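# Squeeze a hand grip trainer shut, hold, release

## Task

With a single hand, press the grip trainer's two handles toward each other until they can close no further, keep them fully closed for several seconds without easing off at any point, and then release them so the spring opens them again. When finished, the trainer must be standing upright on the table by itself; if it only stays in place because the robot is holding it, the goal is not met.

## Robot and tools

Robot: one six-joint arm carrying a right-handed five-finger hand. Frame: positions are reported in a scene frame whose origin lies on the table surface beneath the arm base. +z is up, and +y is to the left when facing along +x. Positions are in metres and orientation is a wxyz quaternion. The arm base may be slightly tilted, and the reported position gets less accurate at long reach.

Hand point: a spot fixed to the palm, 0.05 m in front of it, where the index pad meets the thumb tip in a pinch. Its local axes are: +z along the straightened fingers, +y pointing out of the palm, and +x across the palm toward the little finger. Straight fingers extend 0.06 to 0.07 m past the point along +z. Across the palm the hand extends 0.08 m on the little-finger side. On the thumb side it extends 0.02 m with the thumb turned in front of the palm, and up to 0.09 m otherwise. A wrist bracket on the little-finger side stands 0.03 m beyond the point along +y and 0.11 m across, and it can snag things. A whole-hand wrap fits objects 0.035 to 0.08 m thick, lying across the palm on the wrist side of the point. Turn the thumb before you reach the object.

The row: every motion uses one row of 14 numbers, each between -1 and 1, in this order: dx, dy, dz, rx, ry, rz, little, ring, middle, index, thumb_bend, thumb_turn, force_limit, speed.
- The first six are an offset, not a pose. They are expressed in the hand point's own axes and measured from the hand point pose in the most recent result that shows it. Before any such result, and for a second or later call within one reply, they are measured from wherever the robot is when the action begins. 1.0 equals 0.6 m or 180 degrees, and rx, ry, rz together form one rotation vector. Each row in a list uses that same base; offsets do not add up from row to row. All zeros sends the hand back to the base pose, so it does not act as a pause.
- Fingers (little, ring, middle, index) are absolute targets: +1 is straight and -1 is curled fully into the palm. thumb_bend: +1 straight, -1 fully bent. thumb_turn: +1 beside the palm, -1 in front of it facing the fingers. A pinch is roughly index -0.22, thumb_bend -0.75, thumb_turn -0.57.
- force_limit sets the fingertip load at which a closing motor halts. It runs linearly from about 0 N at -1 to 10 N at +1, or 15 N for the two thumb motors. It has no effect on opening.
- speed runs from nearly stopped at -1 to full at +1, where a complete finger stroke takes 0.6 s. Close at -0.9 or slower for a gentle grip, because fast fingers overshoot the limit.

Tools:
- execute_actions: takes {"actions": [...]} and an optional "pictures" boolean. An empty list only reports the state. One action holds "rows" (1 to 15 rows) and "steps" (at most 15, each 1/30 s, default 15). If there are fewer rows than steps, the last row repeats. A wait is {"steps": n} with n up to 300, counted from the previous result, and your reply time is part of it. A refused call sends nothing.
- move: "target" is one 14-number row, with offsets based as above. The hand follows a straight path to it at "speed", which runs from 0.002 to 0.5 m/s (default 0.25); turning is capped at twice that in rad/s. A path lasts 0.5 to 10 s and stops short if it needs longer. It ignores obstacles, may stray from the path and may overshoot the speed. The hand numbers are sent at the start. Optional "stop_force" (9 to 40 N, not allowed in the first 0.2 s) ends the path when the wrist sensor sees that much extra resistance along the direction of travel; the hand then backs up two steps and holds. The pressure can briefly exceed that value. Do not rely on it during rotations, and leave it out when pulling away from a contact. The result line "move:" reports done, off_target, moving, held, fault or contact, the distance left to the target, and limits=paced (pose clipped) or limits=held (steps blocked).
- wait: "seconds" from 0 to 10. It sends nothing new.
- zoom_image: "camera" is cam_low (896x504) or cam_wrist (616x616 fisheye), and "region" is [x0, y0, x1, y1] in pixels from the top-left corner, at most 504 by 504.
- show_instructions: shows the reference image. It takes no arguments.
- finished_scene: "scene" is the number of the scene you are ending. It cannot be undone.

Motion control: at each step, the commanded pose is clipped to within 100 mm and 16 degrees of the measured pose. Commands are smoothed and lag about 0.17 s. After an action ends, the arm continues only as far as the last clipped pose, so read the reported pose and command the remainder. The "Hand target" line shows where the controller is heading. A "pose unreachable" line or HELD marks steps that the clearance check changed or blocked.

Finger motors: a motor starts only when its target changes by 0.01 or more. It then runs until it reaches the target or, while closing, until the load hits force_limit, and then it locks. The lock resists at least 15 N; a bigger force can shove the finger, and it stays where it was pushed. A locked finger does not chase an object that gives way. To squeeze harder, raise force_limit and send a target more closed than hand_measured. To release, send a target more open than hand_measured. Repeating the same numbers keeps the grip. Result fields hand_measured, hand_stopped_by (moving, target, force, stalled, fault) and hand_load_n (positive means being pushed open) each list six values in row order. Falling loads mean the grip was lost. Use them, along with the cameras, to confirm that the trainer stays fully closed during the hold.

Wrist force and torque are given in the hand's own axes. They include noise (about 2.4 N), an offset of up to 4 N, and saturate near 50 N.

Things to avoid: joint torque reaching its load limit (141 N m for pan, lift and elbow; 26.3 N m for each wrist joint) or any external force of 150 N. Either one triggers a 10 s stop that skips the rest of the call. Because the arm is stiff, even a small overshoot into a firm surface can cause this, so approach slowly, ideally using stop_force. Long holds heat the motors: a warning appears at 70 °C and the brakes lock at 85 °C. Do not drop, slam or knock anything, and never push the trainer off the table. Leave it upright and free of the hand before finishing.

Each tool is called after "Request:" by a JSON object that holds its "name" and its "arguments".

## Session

Request:
{"name": "execute_actions", "arguments": {"actions": []}}

Scene clock: 0.00 s of 4800.00 s.
end_effector_position=(-0.0107, +0.4129, +0.3677) hand_measured=(+1.000, +1.000, +1.000, +1.000, +1.000, +1.000) hand_load_n=(+0.0, +0.0, +0.0, +0.0, +0.0, +0.0) hand_stopped_by=(target, target, target, target, target, target) hand_force_limit=0.00 hand_speed=-0.80 end_effector_quat_wxyz=(-0.026, +0.058, +0.996, +0.071) end_effector_velocity=(-0.000, -0.000, +0.000) end_effector_angular_velocity=(+0.000, -0.000, +0.000)
Joint positions: [ 1.318 -1.624  1.568  1.487  1.438 -0.261]
Joint velocities: [-0. -0. -0.  0. -0. -0.]
Motor temperatures (°C, as the motors report them): [27 29 30 31 32 34]
Wrist force (N, on the end effector, along its own x y z axes, offset not removed): no reading
Wrist torque (N m, same axes, about the end effector's origin, offset not removed): no reading
Hand target: -0.011, +0.413, +0.368; -0.026, +0.058, +0.996, +0.071
camera_calibration (this result's frames):
cam_wrist: T_world_to_cam=[[0.224873, 0.969445, 0.0980179, -0.43007], [0.830093, -0.24328, 0.501758, -0.0788496], [0.510273, -0.0314679, -0.859437, 0.460631], [0, 0, 0, 1]] pos_world=[-0.0728834, 0.412242, 0.477601]

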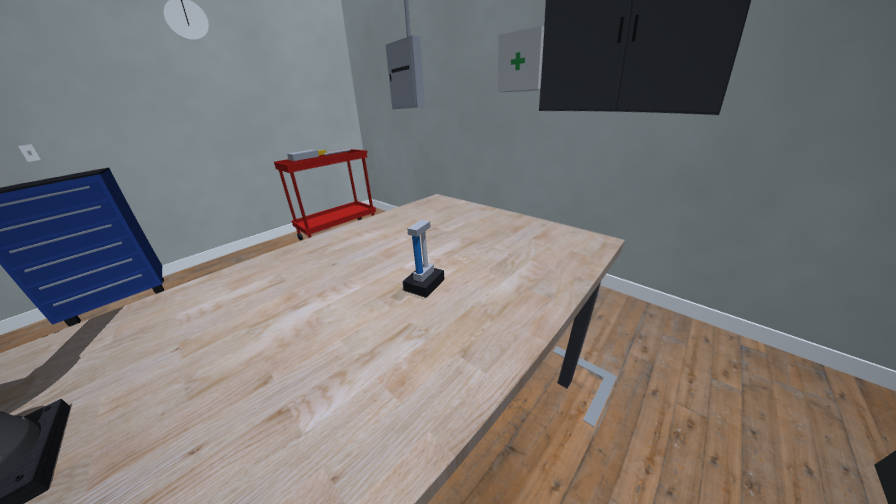

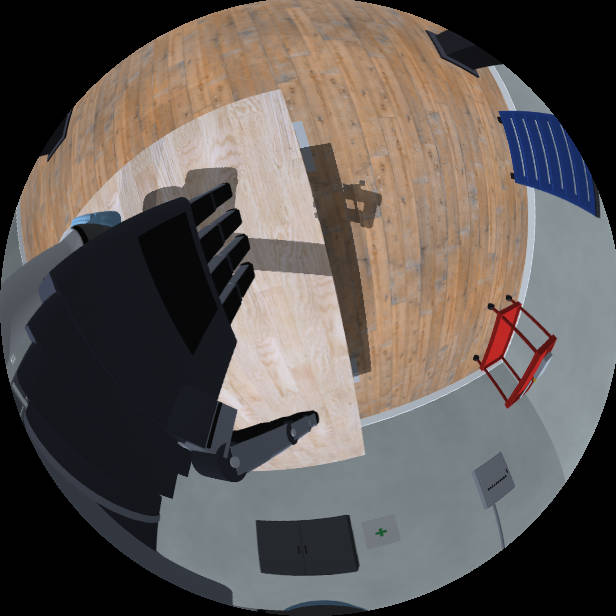

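Request:
{"name": "zoom_image", "arguments": {"camera": "cam_low", "region": [375, 210, 475, 310]}}

Region (375, 210, 475, 310) of cam_low's 896x504 image, scaled by 5.040, with more detail than that image has.

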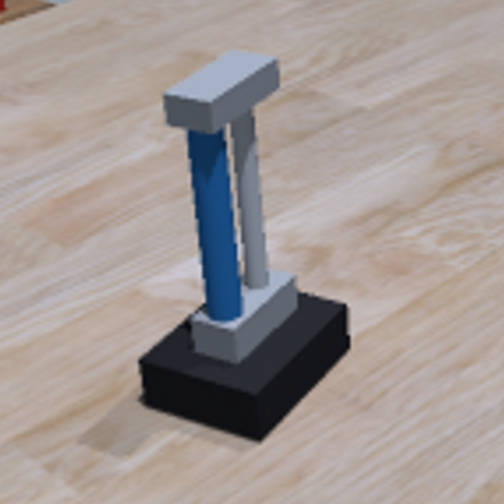

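Request:
{"name": "move", "arguments": {"target": [-0.994,-0.4586,0.169,0.2142,-0.5087,0.1585,1,1,1,1,1,-1,0,1], "speed": 0.35}}

Request:
{"name": "move", "arguments": {"target": [0.0967,0.1145,0.337,0,0,0,1,1,1,1,1,-1,0,1]}}

Scene clock: 42.77 s of 4800.00 s.
end_effector_position=(+0.5437, +0.0894, +0.1935) hand_measured=(+1.000, +1.000, +1.000, +1.000, +1.000, -1.000) hand_load_n=(+0.0, +0.0, +0.0, +0.0, +0.0, +0.0) hand_stopped_by=(target, target, target, target, target, target) hand_force_limit=0.00 hand_speed=1.00 end_effector_quat_wxyz=(+0.643, +0.293, +0.644, -0.294) end_effector_velocity=(+0.000, +0.000, -0.000) end_effector_angular_velocity=(-0.011, -0.008, +0.008)
Joint positions: [ 0.411 -1.164  2.104 -0.833  2.701 -1.474]
Joint velocities: [-0.004 -0.001  0.016 -0.05  -0.01  -0.033]
Motor temperatures (°C, as the motors report them): [27 29 30 31 32 34]
Wrist force (N, on the end effector, along its own x y z axes, offset not removed): [0.3 -1.3 -2.5]
Wrist torque (N m, same axes, about the end effector's origin, offset not removed): [-0.11 0.16 -0.15]
Hand target: +0.544, +0.089, +0.193; +0.643, +0.293, +0.644, -0.294
Off the commanded pose: 0.001 m, 0 deg.
After step 90, 36.20 s passed at rest.
move: done
camera_calibration (this result's frames):
cam_wrist: T_world_to_cam=[[0.771924, 0.626523, 0.107718, -0.492739], [-0.424467, 0.381822, 0.820999, 0.034083], [0.473245, -0.679471, 0.560676, -0.178858], [0, 0, 0, 1]] pos_world=[0.479468, 0.17417, 0.125376]

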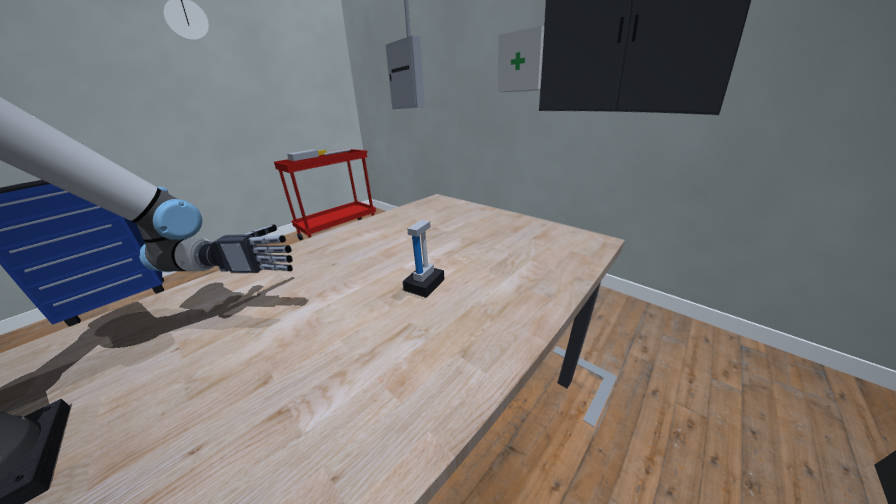

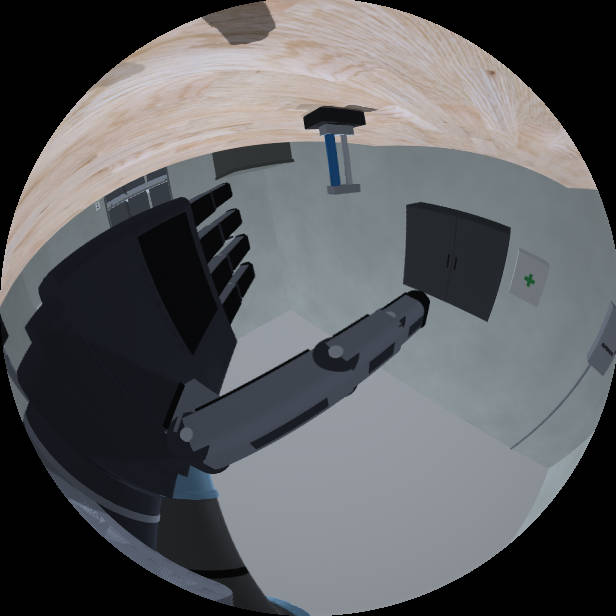

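Scene clock: 44.33 s of 4800.00 s.
end_effector_position=(+0.7276, -0.0184, +0.1350) hand_measured=(+1.000, +1.000, +1.000, +1.000, +1.000, -1.000) hand_load_n=(+0.0, +0.0, +0.0, +0.0, +0.0, +0.0) hand_stopped_by=(target, target, target, target, target, target) hand_force_limit=0.00 hand_speed=1.00 end_effector_quat_wxyz=(+0.643, +0.293, +0.644, -0.294) end_effector_velocity=(+0.002, -0.001, -0.001) end_effector_angular_velocity=(-0.000, +0.000, -0.000)
Joint positions: [ 0.126 -0.838  1.746 -0.84   2.417 -1.519]
Joint velocities: [-0.002  0.005 -0.007  0.003 -0.001 -0.   ]
Motor temperatures (°C, as the motors report them): [27 29 30 31 32 34]
Wrist force (N, on the end effector, along its own x y z axes, offset not removed): [-1.0 0.5 -2.8]
Wrist torque (N m, same axes, about the end effector's origin, offset not removed): [0.27 0.01 -0.05]
Hand target: +0.728, -0.018, +0.135; +0.643, +0.293, +0.644, -0.294
Off the commanded pose: 0.000 m, 0 deg.
move: done
camera_calibration (this result's frames):
cam_wrist: T_world_to_cam=[[0.771912, 0.626555, 0.10761, -0.560853], [-0.424475, 0.381957, 0.820932, 0.201329], [0.473257, -0.679365, 0.560794, -0.306359], [0, 0, 0, 1]] pos_world=[0.663375, 0.0663764, 0.0668807]

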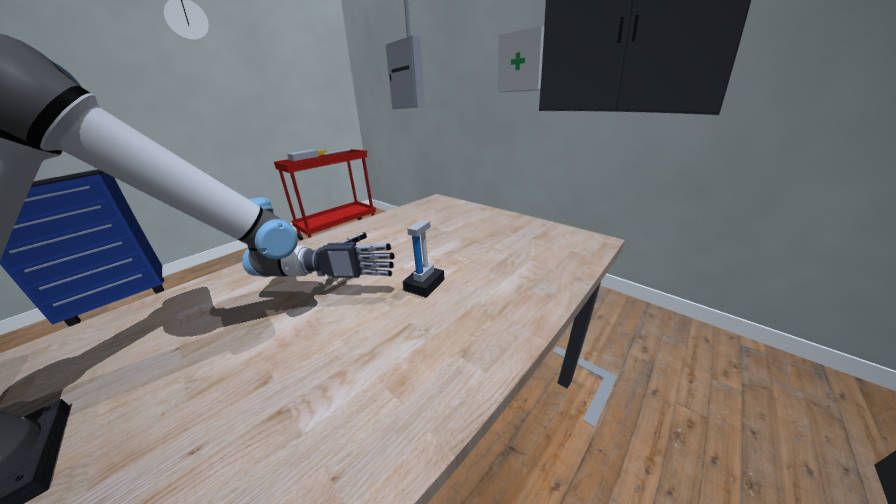

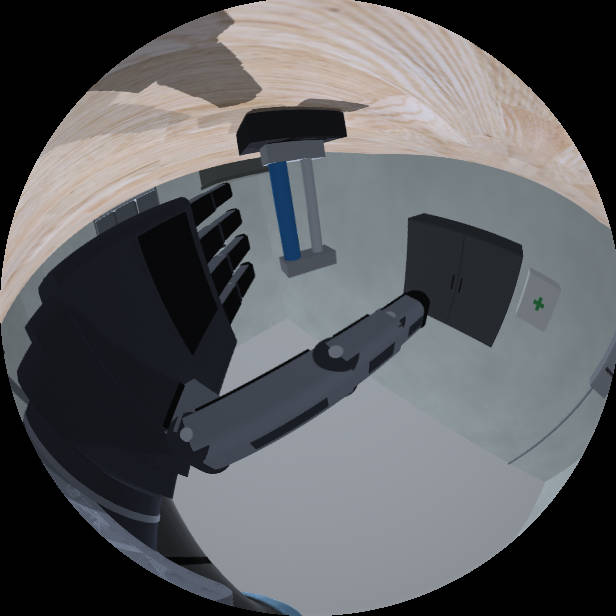

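Request:
{"name": "move", "arguments": {"target": [0,0,0.2,0,0,0,1,1,1,1,1,-1,0,1], "speed": 0.1}}

Request:
{"name": "move", "arguments": {"target": [0,0.012,0.073,0,0,0,1,1,1,1,1,-1,0,1], "speed": 0.05}}

Scene clock: 52.13 s of 4800.00 s.
end_effector_position=(+0.8060, -0.1089, +0.1348) hand_measured=(+1.000, +1.000, +1.000, +1.000, +1.000, -1.000) hand_load_n=(+0.0, +0.0, +0.0, +0.0, +0.0, +0.0) hand_stopped_by=(target, target, target, target, target, target) hand_force_limit=0.00 hand_speed=1.00 end_effector_quat_wxyz=(+0.643, +0.293, +0.644, -0.294) end_effector_velocity=(+0.002, -0.002, +0.001) end_effector_angular_velocity=(-0.000, -0.000, -0.000)
Joint positions: [-0.026 -0.727  1.528 -0.741  2.266 -1.533]
Joint velocities: [-0.002  0.002 -0.006  0.003 -0.002 -0.001]
Motor temperatures (°C, as the motors report them): [27 29 30 31 32 34]
Wrist force (N, on the end effector, along its own x y z axes, offset not removed): [-1.4 1.2 1.5]
Wrist torque (N m, same axes, about the end effector's origin, offset not removed): [0.05 0.05 -0.09]
Hand target: +0.806, -0.109, +0.135; +0.643, +0.293, +0.644, -0.294
Off the commanded pose: 0.000 m, 0 deg.
After step 90, 3.07 s passed at rest.
move: done
camera_calibration (this result's frames):
cam_wrist: T_world_to_cam=[[0.771907, 0.626571, 0.107557, -0.564606], [-0.424482, 0.382028, 0.820896, 0.269374], [0.47326, -0.679311, 0.560858, -0.404848], [0, 0, 0, 1]] pos_world=[0.741766, -0.0241603, 0.0666619]

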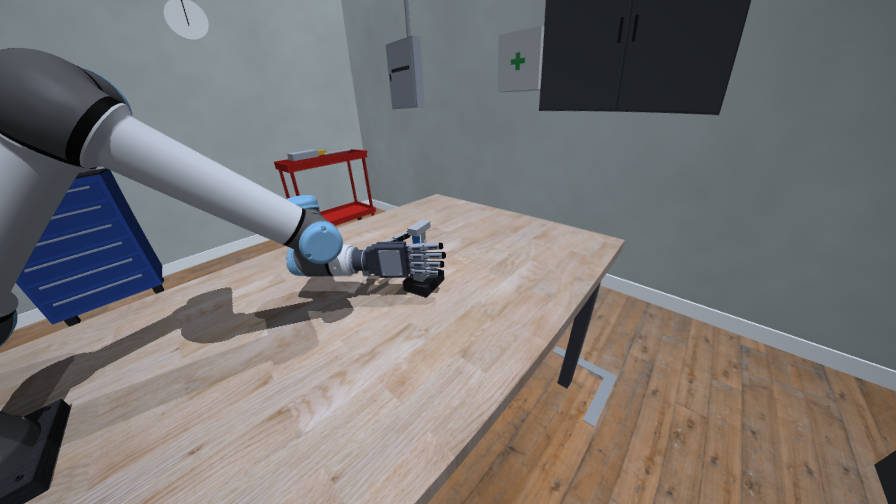

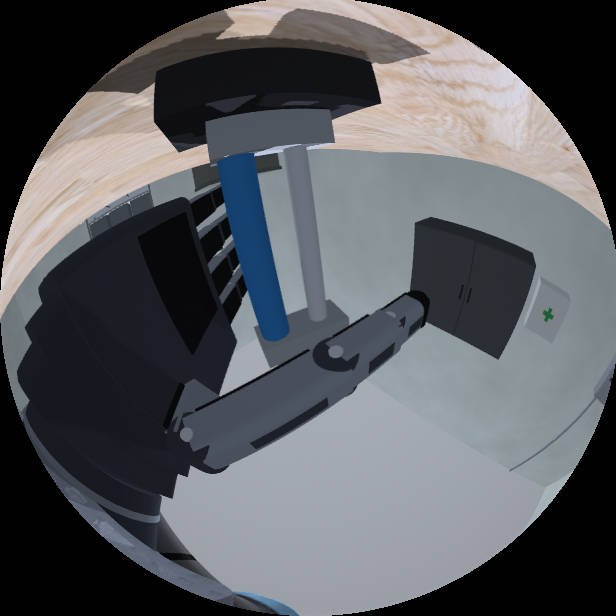

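Scene clock: 53.43 s of 4800.00 s.
end_effector_position=(+0.8398, -0.1371, +0.1347) hand_measured=(+1.000, +1.000, +1.000, +1.000, +1.000, -1.000) hand_load_n=(+0.0, +0.0, +0.0, +0.0, +0.0, +0.0) hand_stopped_by=(target, target, target, target, target, target) hand_force_limit=0.00 hand_speed=1.00 end_effector_quat_wxyz=(+0.643, +0.293, +0.644, -0.294) end_effector_velocity=(+0.002, -0.002, +0.001) end_effector_angular_velocity=(+0.000, -0.002, +0.000)
Joint positions: [-0.062 -0.668  1.406 -0.681  2.23  -1.535]
Joint velocities: [-0.002  0.003 -0.009  0.004 -0.002  0.001]
Motor temperatures (°C, as the motors report them): [27 29 30 31 32 34]
Wrist force (N, on the end effector, along its own x y z axes, offset not removed): [-0.6 -1.7 -3.1]
Wrist torque (N m, same axes, about the end effector's origin, offset not removed): [0.17 0.18 -0.15]
Hand target: +0.840, -0.137, +0.135; +0.643, +0.293, +0.644, -0.294
Off the commanded pose: 0.000 m, 0 deg.
move: done
camera_calibration (this result's frames):
cam_wrist: T_world_to_cam=[[0.771906, 0.626577, 0.107528, -0.573053], [-0.424482, 0.382064, 0.820879, 0.294601], [0.473262, -0.679285, 0.560888, -0.439965], [0, 0, 0, 1]] pos_world=[0.775614, -0.052356, 0.066559]

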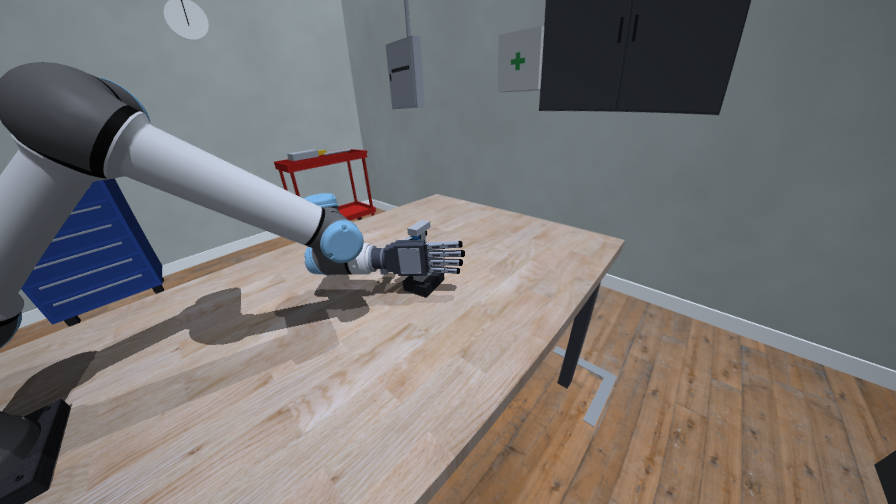

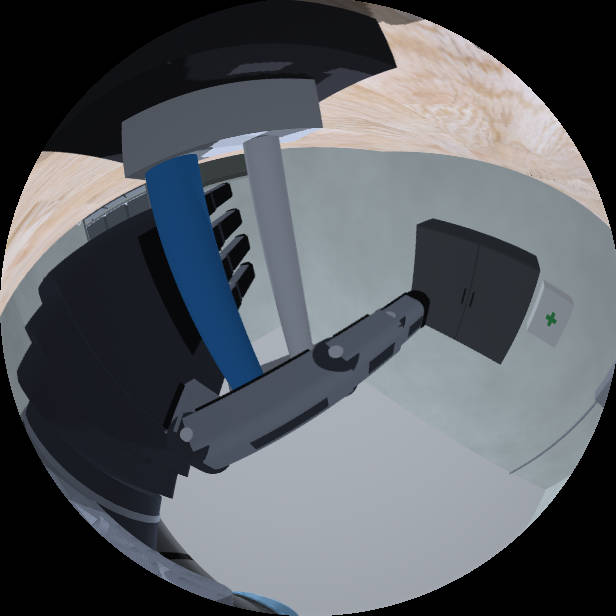

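Same geometry; repeat.

Request:
{"name": "move", "arguments": {"target": [0,0,0,0,0,0,-1,-1,-1,-1,1,-1,-0.4,-0.5]}}

Request:
{"name": "move", "arguments": {"target": [0,0,0,0,0,0,-0.99,-0.99,-0.99,-0.99,1,-1,1,-0.8]}}

Request:
{"name": "move", "arguments": {"target": [0,0,0,0,0,0,-1,-1,-1,-1,1,-1,1,-0.9]}}

Request:
{"name": "move", "arguments": {"target": [0,0,0,0,0,0,-0.99,-0.99,-0.99,-0.99,1,-1,1,-0.9]}}

Request:
{"name": "move", "arguments": {"target": [0,0,0,0,0,0,-1,-1,-1,-1,1,-1,1,-0.9]}}

Scene clock: 62.60 s of 4800.00 s.
end_effector_position=(+0.8399, -0.1371, +0.1348) hand_measured=(-0.746, -0.692, -0.718, -0.746, +1.000, -1.000) hand_load_n=(+3.0, +0.0, +0.0, +3.5, +0.0, +0.0) hand_stopped_by=(force, force, force, force, target, target) hand_force_limit=-0.40 hand_speed=-0.50 end_effector_quat_wxyz=(+0.643, +0.293, +0.644, -0.294) end_effector_velocity=(-0.000, -0.000, -0.000) end_effector_angular_velocity=(+0.000, +0.001, -0.001)
Joint positions: [-0.062 -0.668  1.406 -0.681  2.23  -1.535]
Joint velocities: [-0.    -0.     0.     0.001  0.    -0.   ]
Motor temperatures (°C, as the motors report them): [27 29 30 31 32 34]
Wrist force (N, on the end effector, along its own x y z axes, offset not removed): [0.5 0.6 7.0]
Wrist torque (N m, same axes, about the end effector's origin, offset not removed): [-0.28 -0.17 -0.06]
Hand target: +0.840, -0.137, +0.135; +0.643, +0.293, +0.644, -0.294
Off the commanded pose: 0.000 m, 0 deg.
After step 90, 3.80 s passed at rest.
move: done
camera_calibration (this result's frames):
cam_wrist: T_world_to_cam=[[0.771886, 0.626585, 0.107624, -0.573064], [-0.424606, 0.382085, 0.820805, 0.294672], [0.473183, -0.679266, 0.560978, -0.439945], [0, 0, 0, 1]] pos_world=[0.775634, -0.0523557, 0.0666068]

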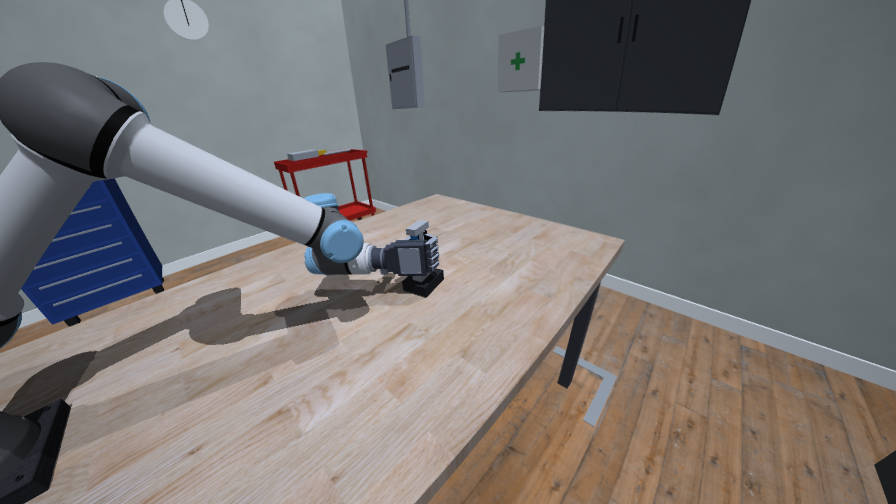

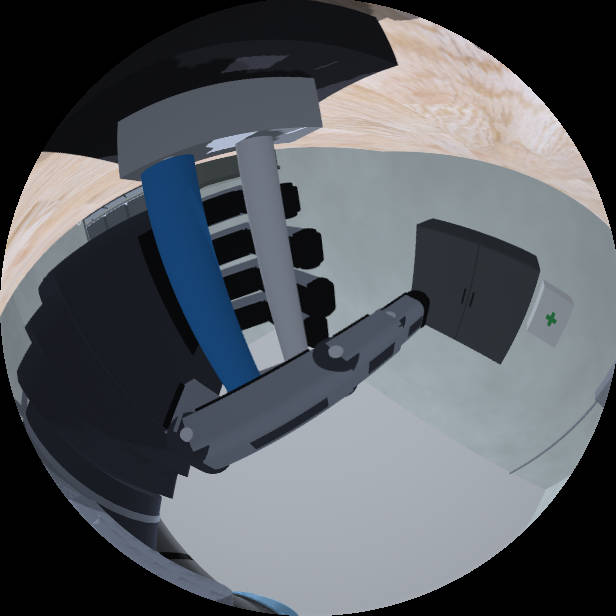

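Scene clock: 63.47 s of 4800.00 s.
end_effector_position=(+0.8399, -0.1371, +0.1348) hand_measured=(-0.888, -0.886, -0.896, -0.866, +1.000, -1.000) hand_load_n=(+0.0, +10.0, +10.0, +0.0, +0.0, +0.0) hand_stopped_by=(force, force, force, force, target, target) hand_force_limit=1.00 hand_speed=-0.80 end_effector_quat_wxyz=(+0.643, +0.293, +0.644, -0.294) end_effector_velocity=(-0.000, +0.000, -0.001) end_effector_angular_velocity=(-0.001, +0.002, -0.000)
Joint positions: [-0.062 -0.668  1.406 -0.681  2.23  -1.535]
Joint velocities: [ 0.     0.001  0.    -0.     0.    -0.002]
Motor temperatures (°C, as the motors report them): [27 29 30 31 32 34]
Wrist force (N, on the end effector, along its own x y z axes, offset not removed): [6.4 1.8 1.8]
Wrist torque (N m, same axes, about the end effector's origin, offset not removed): [0.19 -0.88 0.25]
Hand target: +0.840, -0.137, +0.135; +0.643, +0.293, +0.644, -0.294
Off the commanded pose: 0.000 m, 0 deg.
move: done
camera_calibration (this result's frames):
cam_wrist: T_world_to_cam=[[0.771886, 0.626586, 0.107623, -0.573064], [-0.424606, 0.382085, 0.820805, 0.294672], [0.473183, -0.679265, 0.560978, -0.439945], [0, 0, 0, 1]] pos_world=[0.775634, -0.0523555, 0.0666067]

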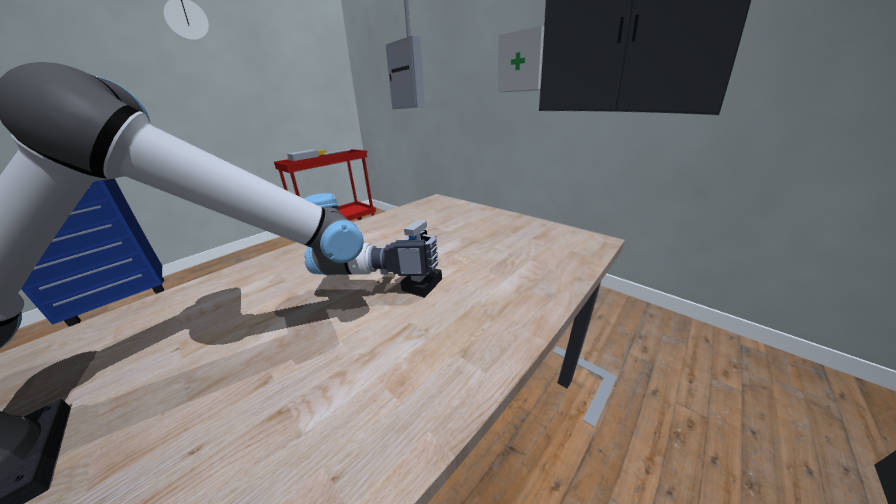

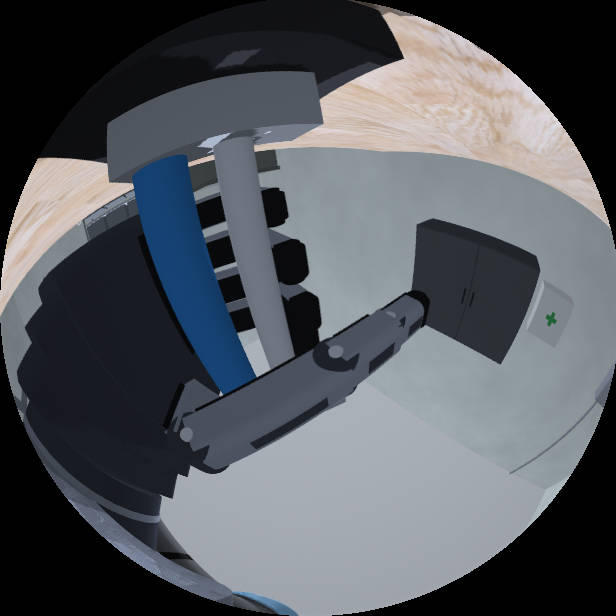

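Scene clock: 64.03 s of 4800.00 s.
end_effector_position=(+0.8399, -0.1371, +0.1348) hand_measured=(-0.934, -0.890, -0.896, -0.918, +1.000, -1.000) hand_load_n=(+9.5, +3.0, +2.0, +10.0, +0.0, +0.0) hand_stopped_by=(force, force, force, force, target, target) hand_force_limit=1.00 hand_speed=-0.90 end_effector_quat_wxyz=(+0.643, +0.293, +0.644, -0.294) end_effector_velocity=(+0.000, +0.000, +0.000) end_effector_angular_velocity=(-0.001, +0.000, +0.000)
Joint positions: [-0.062 -0.668  1.406 -0.681  2.23  -1.535]
Joint velocities: [-0.    -0.     0.     0.    -0.    -0.001]
Motor temperatures (°C, as the motors report them): [27 29 30 31 32 34]
Wrist force (N, on the end effector, along its own x y z axes, offset not removed): [0.2 4.5 4.3]
Wrist torque (N m, same axes, about the end effector's origin, offset not removed): [0.46 -0.10 -0.09]
Hand target: +0.840, -0.137, +0.135; +0.643, +0.293, +0.644, -0.294
Off the commanded pose: 0.000 m, 0 deg.
move: done
camera_calibration (this result's frames):
cam_wrist: T_world_to_cam=[[0.771886, 0.626585, 0.107623, -0.573064], [-0.424605, 0.382085, 0.820805, 0.294671], [0.473184, -0.679265, 0.560977, -0.439945], [0, 0, 0, 1]] pos_world=[0.775634, -0.0523555, 0.0666063]

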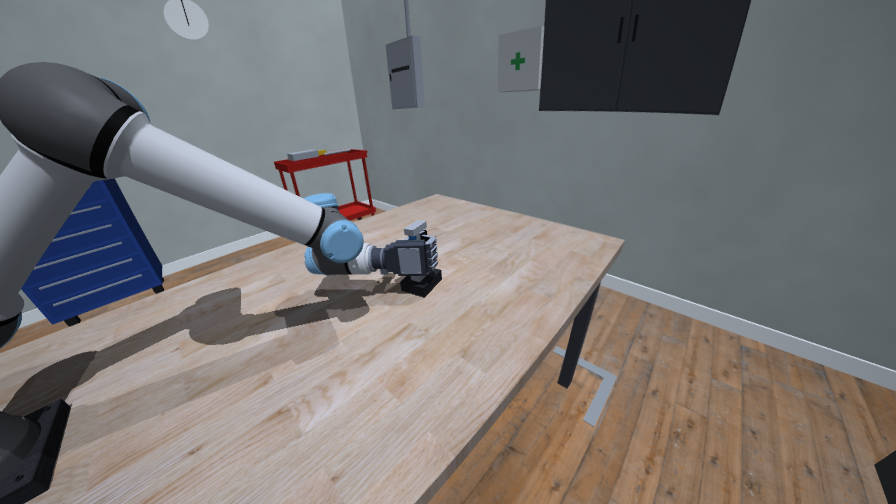

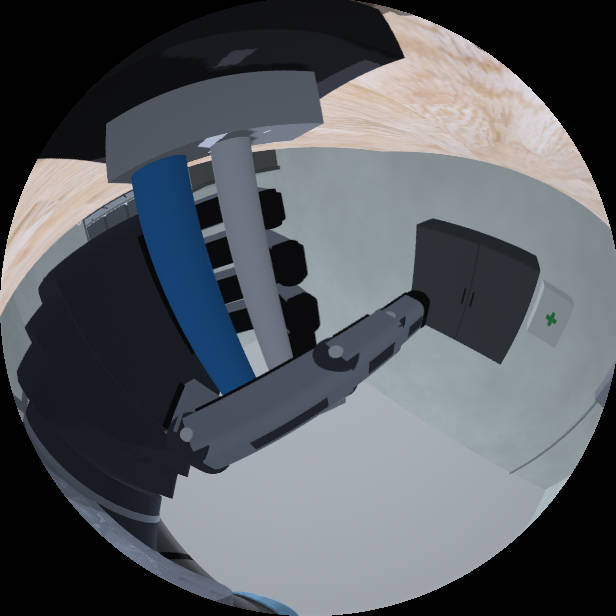

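Scene clock: 64.60 s of 4800.00 s.
end_effector_position=(+0.8399, -0.1371, +0.1348) hand_measured=(-0.958, -0.936, -0.944, -0.938, +1.000, -1.000) hand_load_n=(+5.0, +9.5, +9.5, +2.5, +0.0, +0.0) hand_stopped_by=(force, force, force, force, target, target) hand_force_limit=1.00 hand_speed=-0.90 end_effector_quat_wxyz=(+0.643, +0.293, +0.644, -0.294) end_effector_velocity=(-0.000, -0.000, -0.000) end_effector_angular_velocity=(-0.000, +0.001, -0.000)
Joint positions: [-0.062 -0.668  1.406 -0.681  2.23  -1.535]
Joint velocities: [-0.     0.     0.     0.     0.    -0.001]
Motor temperatures (°C, as the motors report them): [27 29 30 31 32 34]
Wrist force (N, on the end effector, along its own x y z axes, offset not removed): [1.1 3.9 3.6]
Wrist torque (N m, same axes, about the end effector's origin, offset not removed): [0.54 0.01 0.17]
Hand target: +0.840, -0.137, +0.135; +0.643, +0.293, +0.644, -0.294
Off the commanded pose: 0.000 m, 0 deg.
move: done
camera_calibration (this result's frames):
cam_wrist: T_world_to_cam=[[0.771886, 0.626585, 0.107623, -0.573064], [-0.424605, 0.382085, 0.820806, 0.294671], [0.473184, -0.679265, 0.560977, -0.439945], [0, 0, 0, 1]] pos_world=[0.775634, -0.0523555, 0.0666062]

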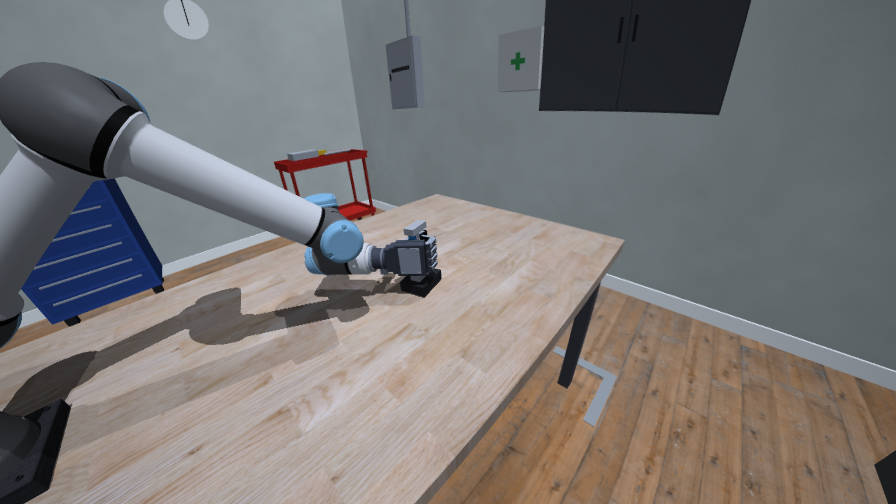

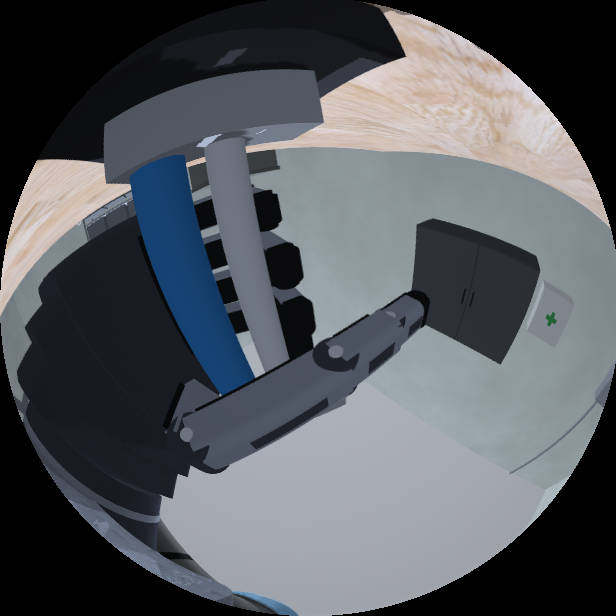

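Scene clock: 65.10 s of 4800.00 s.
end_effector_position=(+0.8399, -0.1371, +0.1348) hand_measured=(-0.992, -0.950, -0.960, -0.972, +1.000, -1.000) hand_load_n=(+10.0, +6.5, +7.0, +10.0, +0.0, +0.0) hand_stopped_by=(force, force, force, force, target, target) hand_force_limit=1.00 hand_speed=-0.90 end_effector_quat_wxyz=(+0.643, +0.293, +0.644, -0.294) end_effector_velocity=(-0.000, +0.000, -0.000) end_effector_angular_velocity=(-0.000, +0.001, +0.000)
Joint positions: [-0.062 -0.668  1.406 -0.681  2.23  -1.535]
Joint velocities: [-0.    -0.     0.001 -0.    -0.    -0.   ]
Motor temperatures (°C, as the motors report them): [27 29 30 31 32 34]
Wrist force (N, on the end effector, along its own x y z axes, offset not removed): [2.9 -1.1 2.4]
Wrist torque (N m, same axes, about the end effector's origin, offset not removed): [-0.12 -0.57 -0.30]
Hand target: +0.840, -0.137, +0.135; +0.643, +0.293, +0.644, -0.294
Off the commanded pose: 0.000 m, 0 deg.
move: done
camera_calibration (this result's frames):
cam_wrist: T_world_to_cam=[[0.771886, 0.626585, 0.107623, -0.573064], [-0.424605, 0.382085, 0.820806, 0.294671], [0.473184, -0.679265, 0.560977, -0.439945], [0, 0, 0, 1]] pos_world=[0.775634, -0.0523556, 0.0666064]

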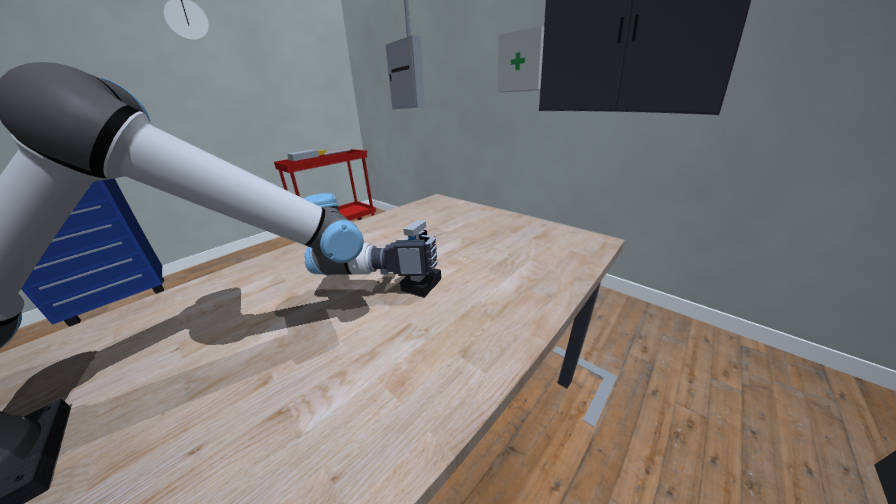

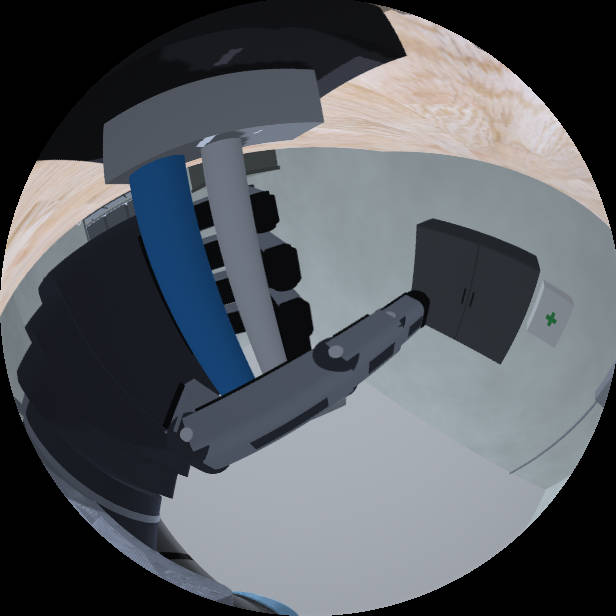

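Request:
{"name": "move", "arguments": {"target": [0,0,0,0,0,0,-1,-0.99,-0.99,-1,1,-1,1,-0.9]}}

Request:
{"name": "wait", "arguments": {"seconds": 8}}

Scene clock: 70.20 s of 4800.00 s.
end_effector_position=(+0.8399, -0.1371, +0.1348) hand_measured=(-0.992, -0.958, -0.966, -0.972, +1.000, -1.000) hand_load_n=(+9.5, +10.0, +9.5, +8.5, +0.0, +0.0) hand_stopped_by=(force, force, force, force, target, target) hand_force_limit=1.00 hand_speed=-0.90 end_effector_quat_wxyz=(+0.643, +0.293, +0.644, -0.294) end_effector_velocity=(-0.000, +0.000, +0.000) end_effector_angular_velocity=(+0.000, -0.000, +0.000)
Joint positions: [-0.062 -0.668  1.406 -0.681  2.23  -1.535]
Joint velocities: [ 0.    -0.001  0.     0.     0.     0.   ]
Motor temperatures (°C, as the motors report them): [27 29 30 31 32 34]
Wrist force (N, on the end effector, along its own x y z axes, offset not removed): [0.9 2.6 3.4]
Wrist torque (N m, same axes, about the end effector's origin, offset not removed): [-0.01 -0.10 0.04]
Hand target: +0.840, -0.137, +0.135; +0.643, +0.293, +0.644, -0.294
Off the commanded pose: 0.000 m, 0 deg.
After step 90, 1.40 s passed at rest.
move: done
camera_calibration (this result's frames):
cam_wrist: T_world_to_cam=[[0.771886, 0.626585, 0.107622, -0.573064], [-0.424603, 0.382085, 0.820806, 0.29467], [0.473185, -0.679266, 0.560976, -0.439945], [0, 0, 0, 1]] pos_world=[0.775633, -0.0523554, 0.0666055]

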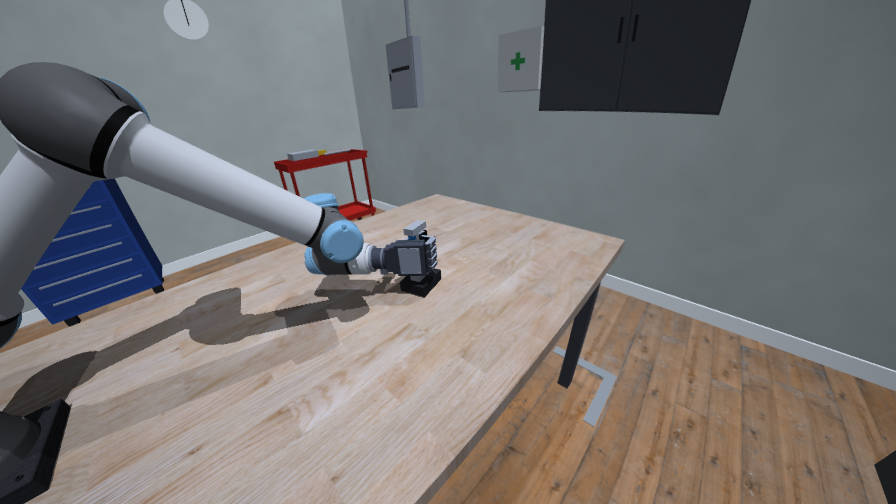

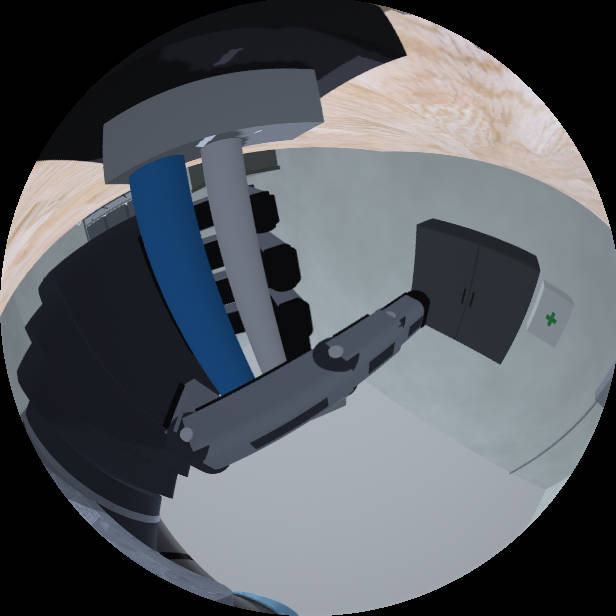

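Scene clock: 78.20 s of 4800.00 s.
end_effector_position=(+0.8399, -0.1371, +0.1348) hand_measured=(-0.992, -0.958, -0.966, -0.972, +1.000, -1.000) hand_load_n=(+9.5, +10.0, +9.5, +8.5, +0.0, +0.0) hand_stopped_by=(force, force, force, force, target, target) hand_force_limit=1.00 hand_speed=-0.90 end_effector_quat_wxyz=(+0.643, +0.293, +0.644, -0.294) end_effector_velocity=(-0.000, +0.000, -0.000) end_effector_angular_velocity=(-0.000, +0.000, +0.000)
Joint positions: [-0.062 -0.668  1.406 -0.681  2.23  -1.535]
Joint velocities: [ 0.     0.     0.    -0.001  0.    -0.   ]
Motor temperatures (°C, as the motors report them): [27 29 30 31 32 34]
Wrist force (N, on the end effector, along its own x y z axes, offset not removed): [3.7 4.1 0.6]
Wrist torque (N m, same axes, about the end effector's origin, offset not removed): [0.60 -0.33 0.30]
Hand target: +0.840, -0.137, +0.135; +0.643, +0.293, +0.644, -0.294
Off the commanded pose: 0.000 m, 0 deg.
Steps of this call (steps 1 to 90: nothing new was sent; then 5.00 s passed at rest). Readings (end_effector_position | what the end effector reports):
1: (+0.8399, -0.1371, +0.1348) | hand_measured=(-0.992, -0.958, -0.966, -0.972, +1.000, -1.000) hand_load_n=(+9.5, +10.0, +9.5, +8.5, +0.0, +0.0) hand_stopped_by=(force, force, force, force, target, target) hand_force_limit=1.00 hand_speed=-0.90
2: (+0.8399, -0.1371, +0.1348) | hand_measured=(-0.992, -0.958, -0.966, -0.972, +1.000, -1.000) hand_load_n=(+9.5, +10.0, +9.5, +8.5, +0.0, +0.0) hand_stopped_by=(force, force, force, force, target, target) hand_force_limit=1.00 hand_speed=-0.90
4: (+0.8399, -0.1371, +0.1348) | hand_measured=(-0.992, -0.958, -0.966, -0.972, +1.000, -1.000) hand_load_n=(+9.5, +10.0, +9.5, +8.5, +0.0, +0.0) hand_stopped_by=(force, force, force, force, target, target) hand_force_limit=1.00 hand_speed=-0.90
8: (+0.8399, -0.1371, +0.1348) | hand_measured=(-0.992, -0.958, -0.966, -0.972, +1.000, -1.000) hand_load_n=(+9.5, +10.0, +9.5, +8.5, +0.0, +0.0) hand_stopped_by=(force, force, force, force, target, target) hand_force_limit=1.00 hand_speed=-0.90
90: the state above
camera_calibration (this result's frames):
cam_wrist: T_world_to_cam=[[0.771886, 0.626585, 0.107622, -0.573064], [-0.424603, 0.382085, 0.820807, 0.29467], [0.473185, -0.679266, 0.560976, -0.439945], [0, 0, 0, 1]] pos_world=[0.775633, -0.0523555, 0.0666054]

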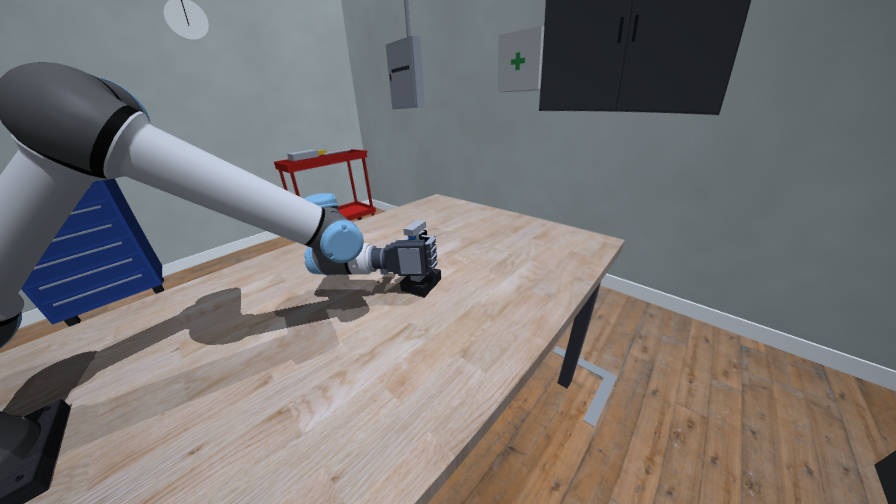

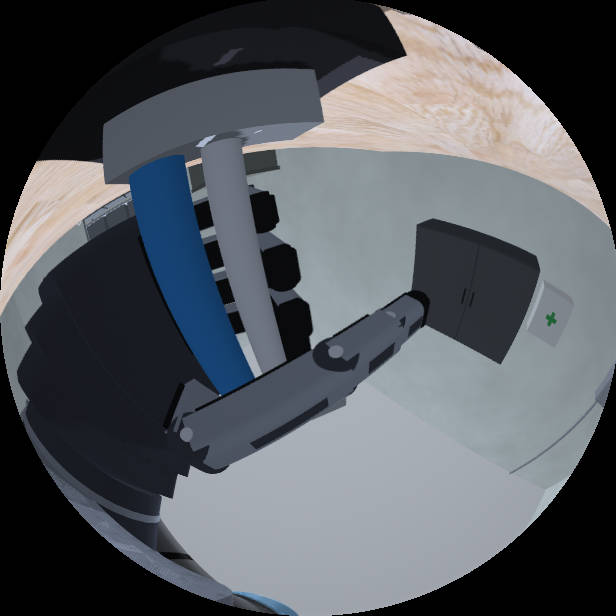

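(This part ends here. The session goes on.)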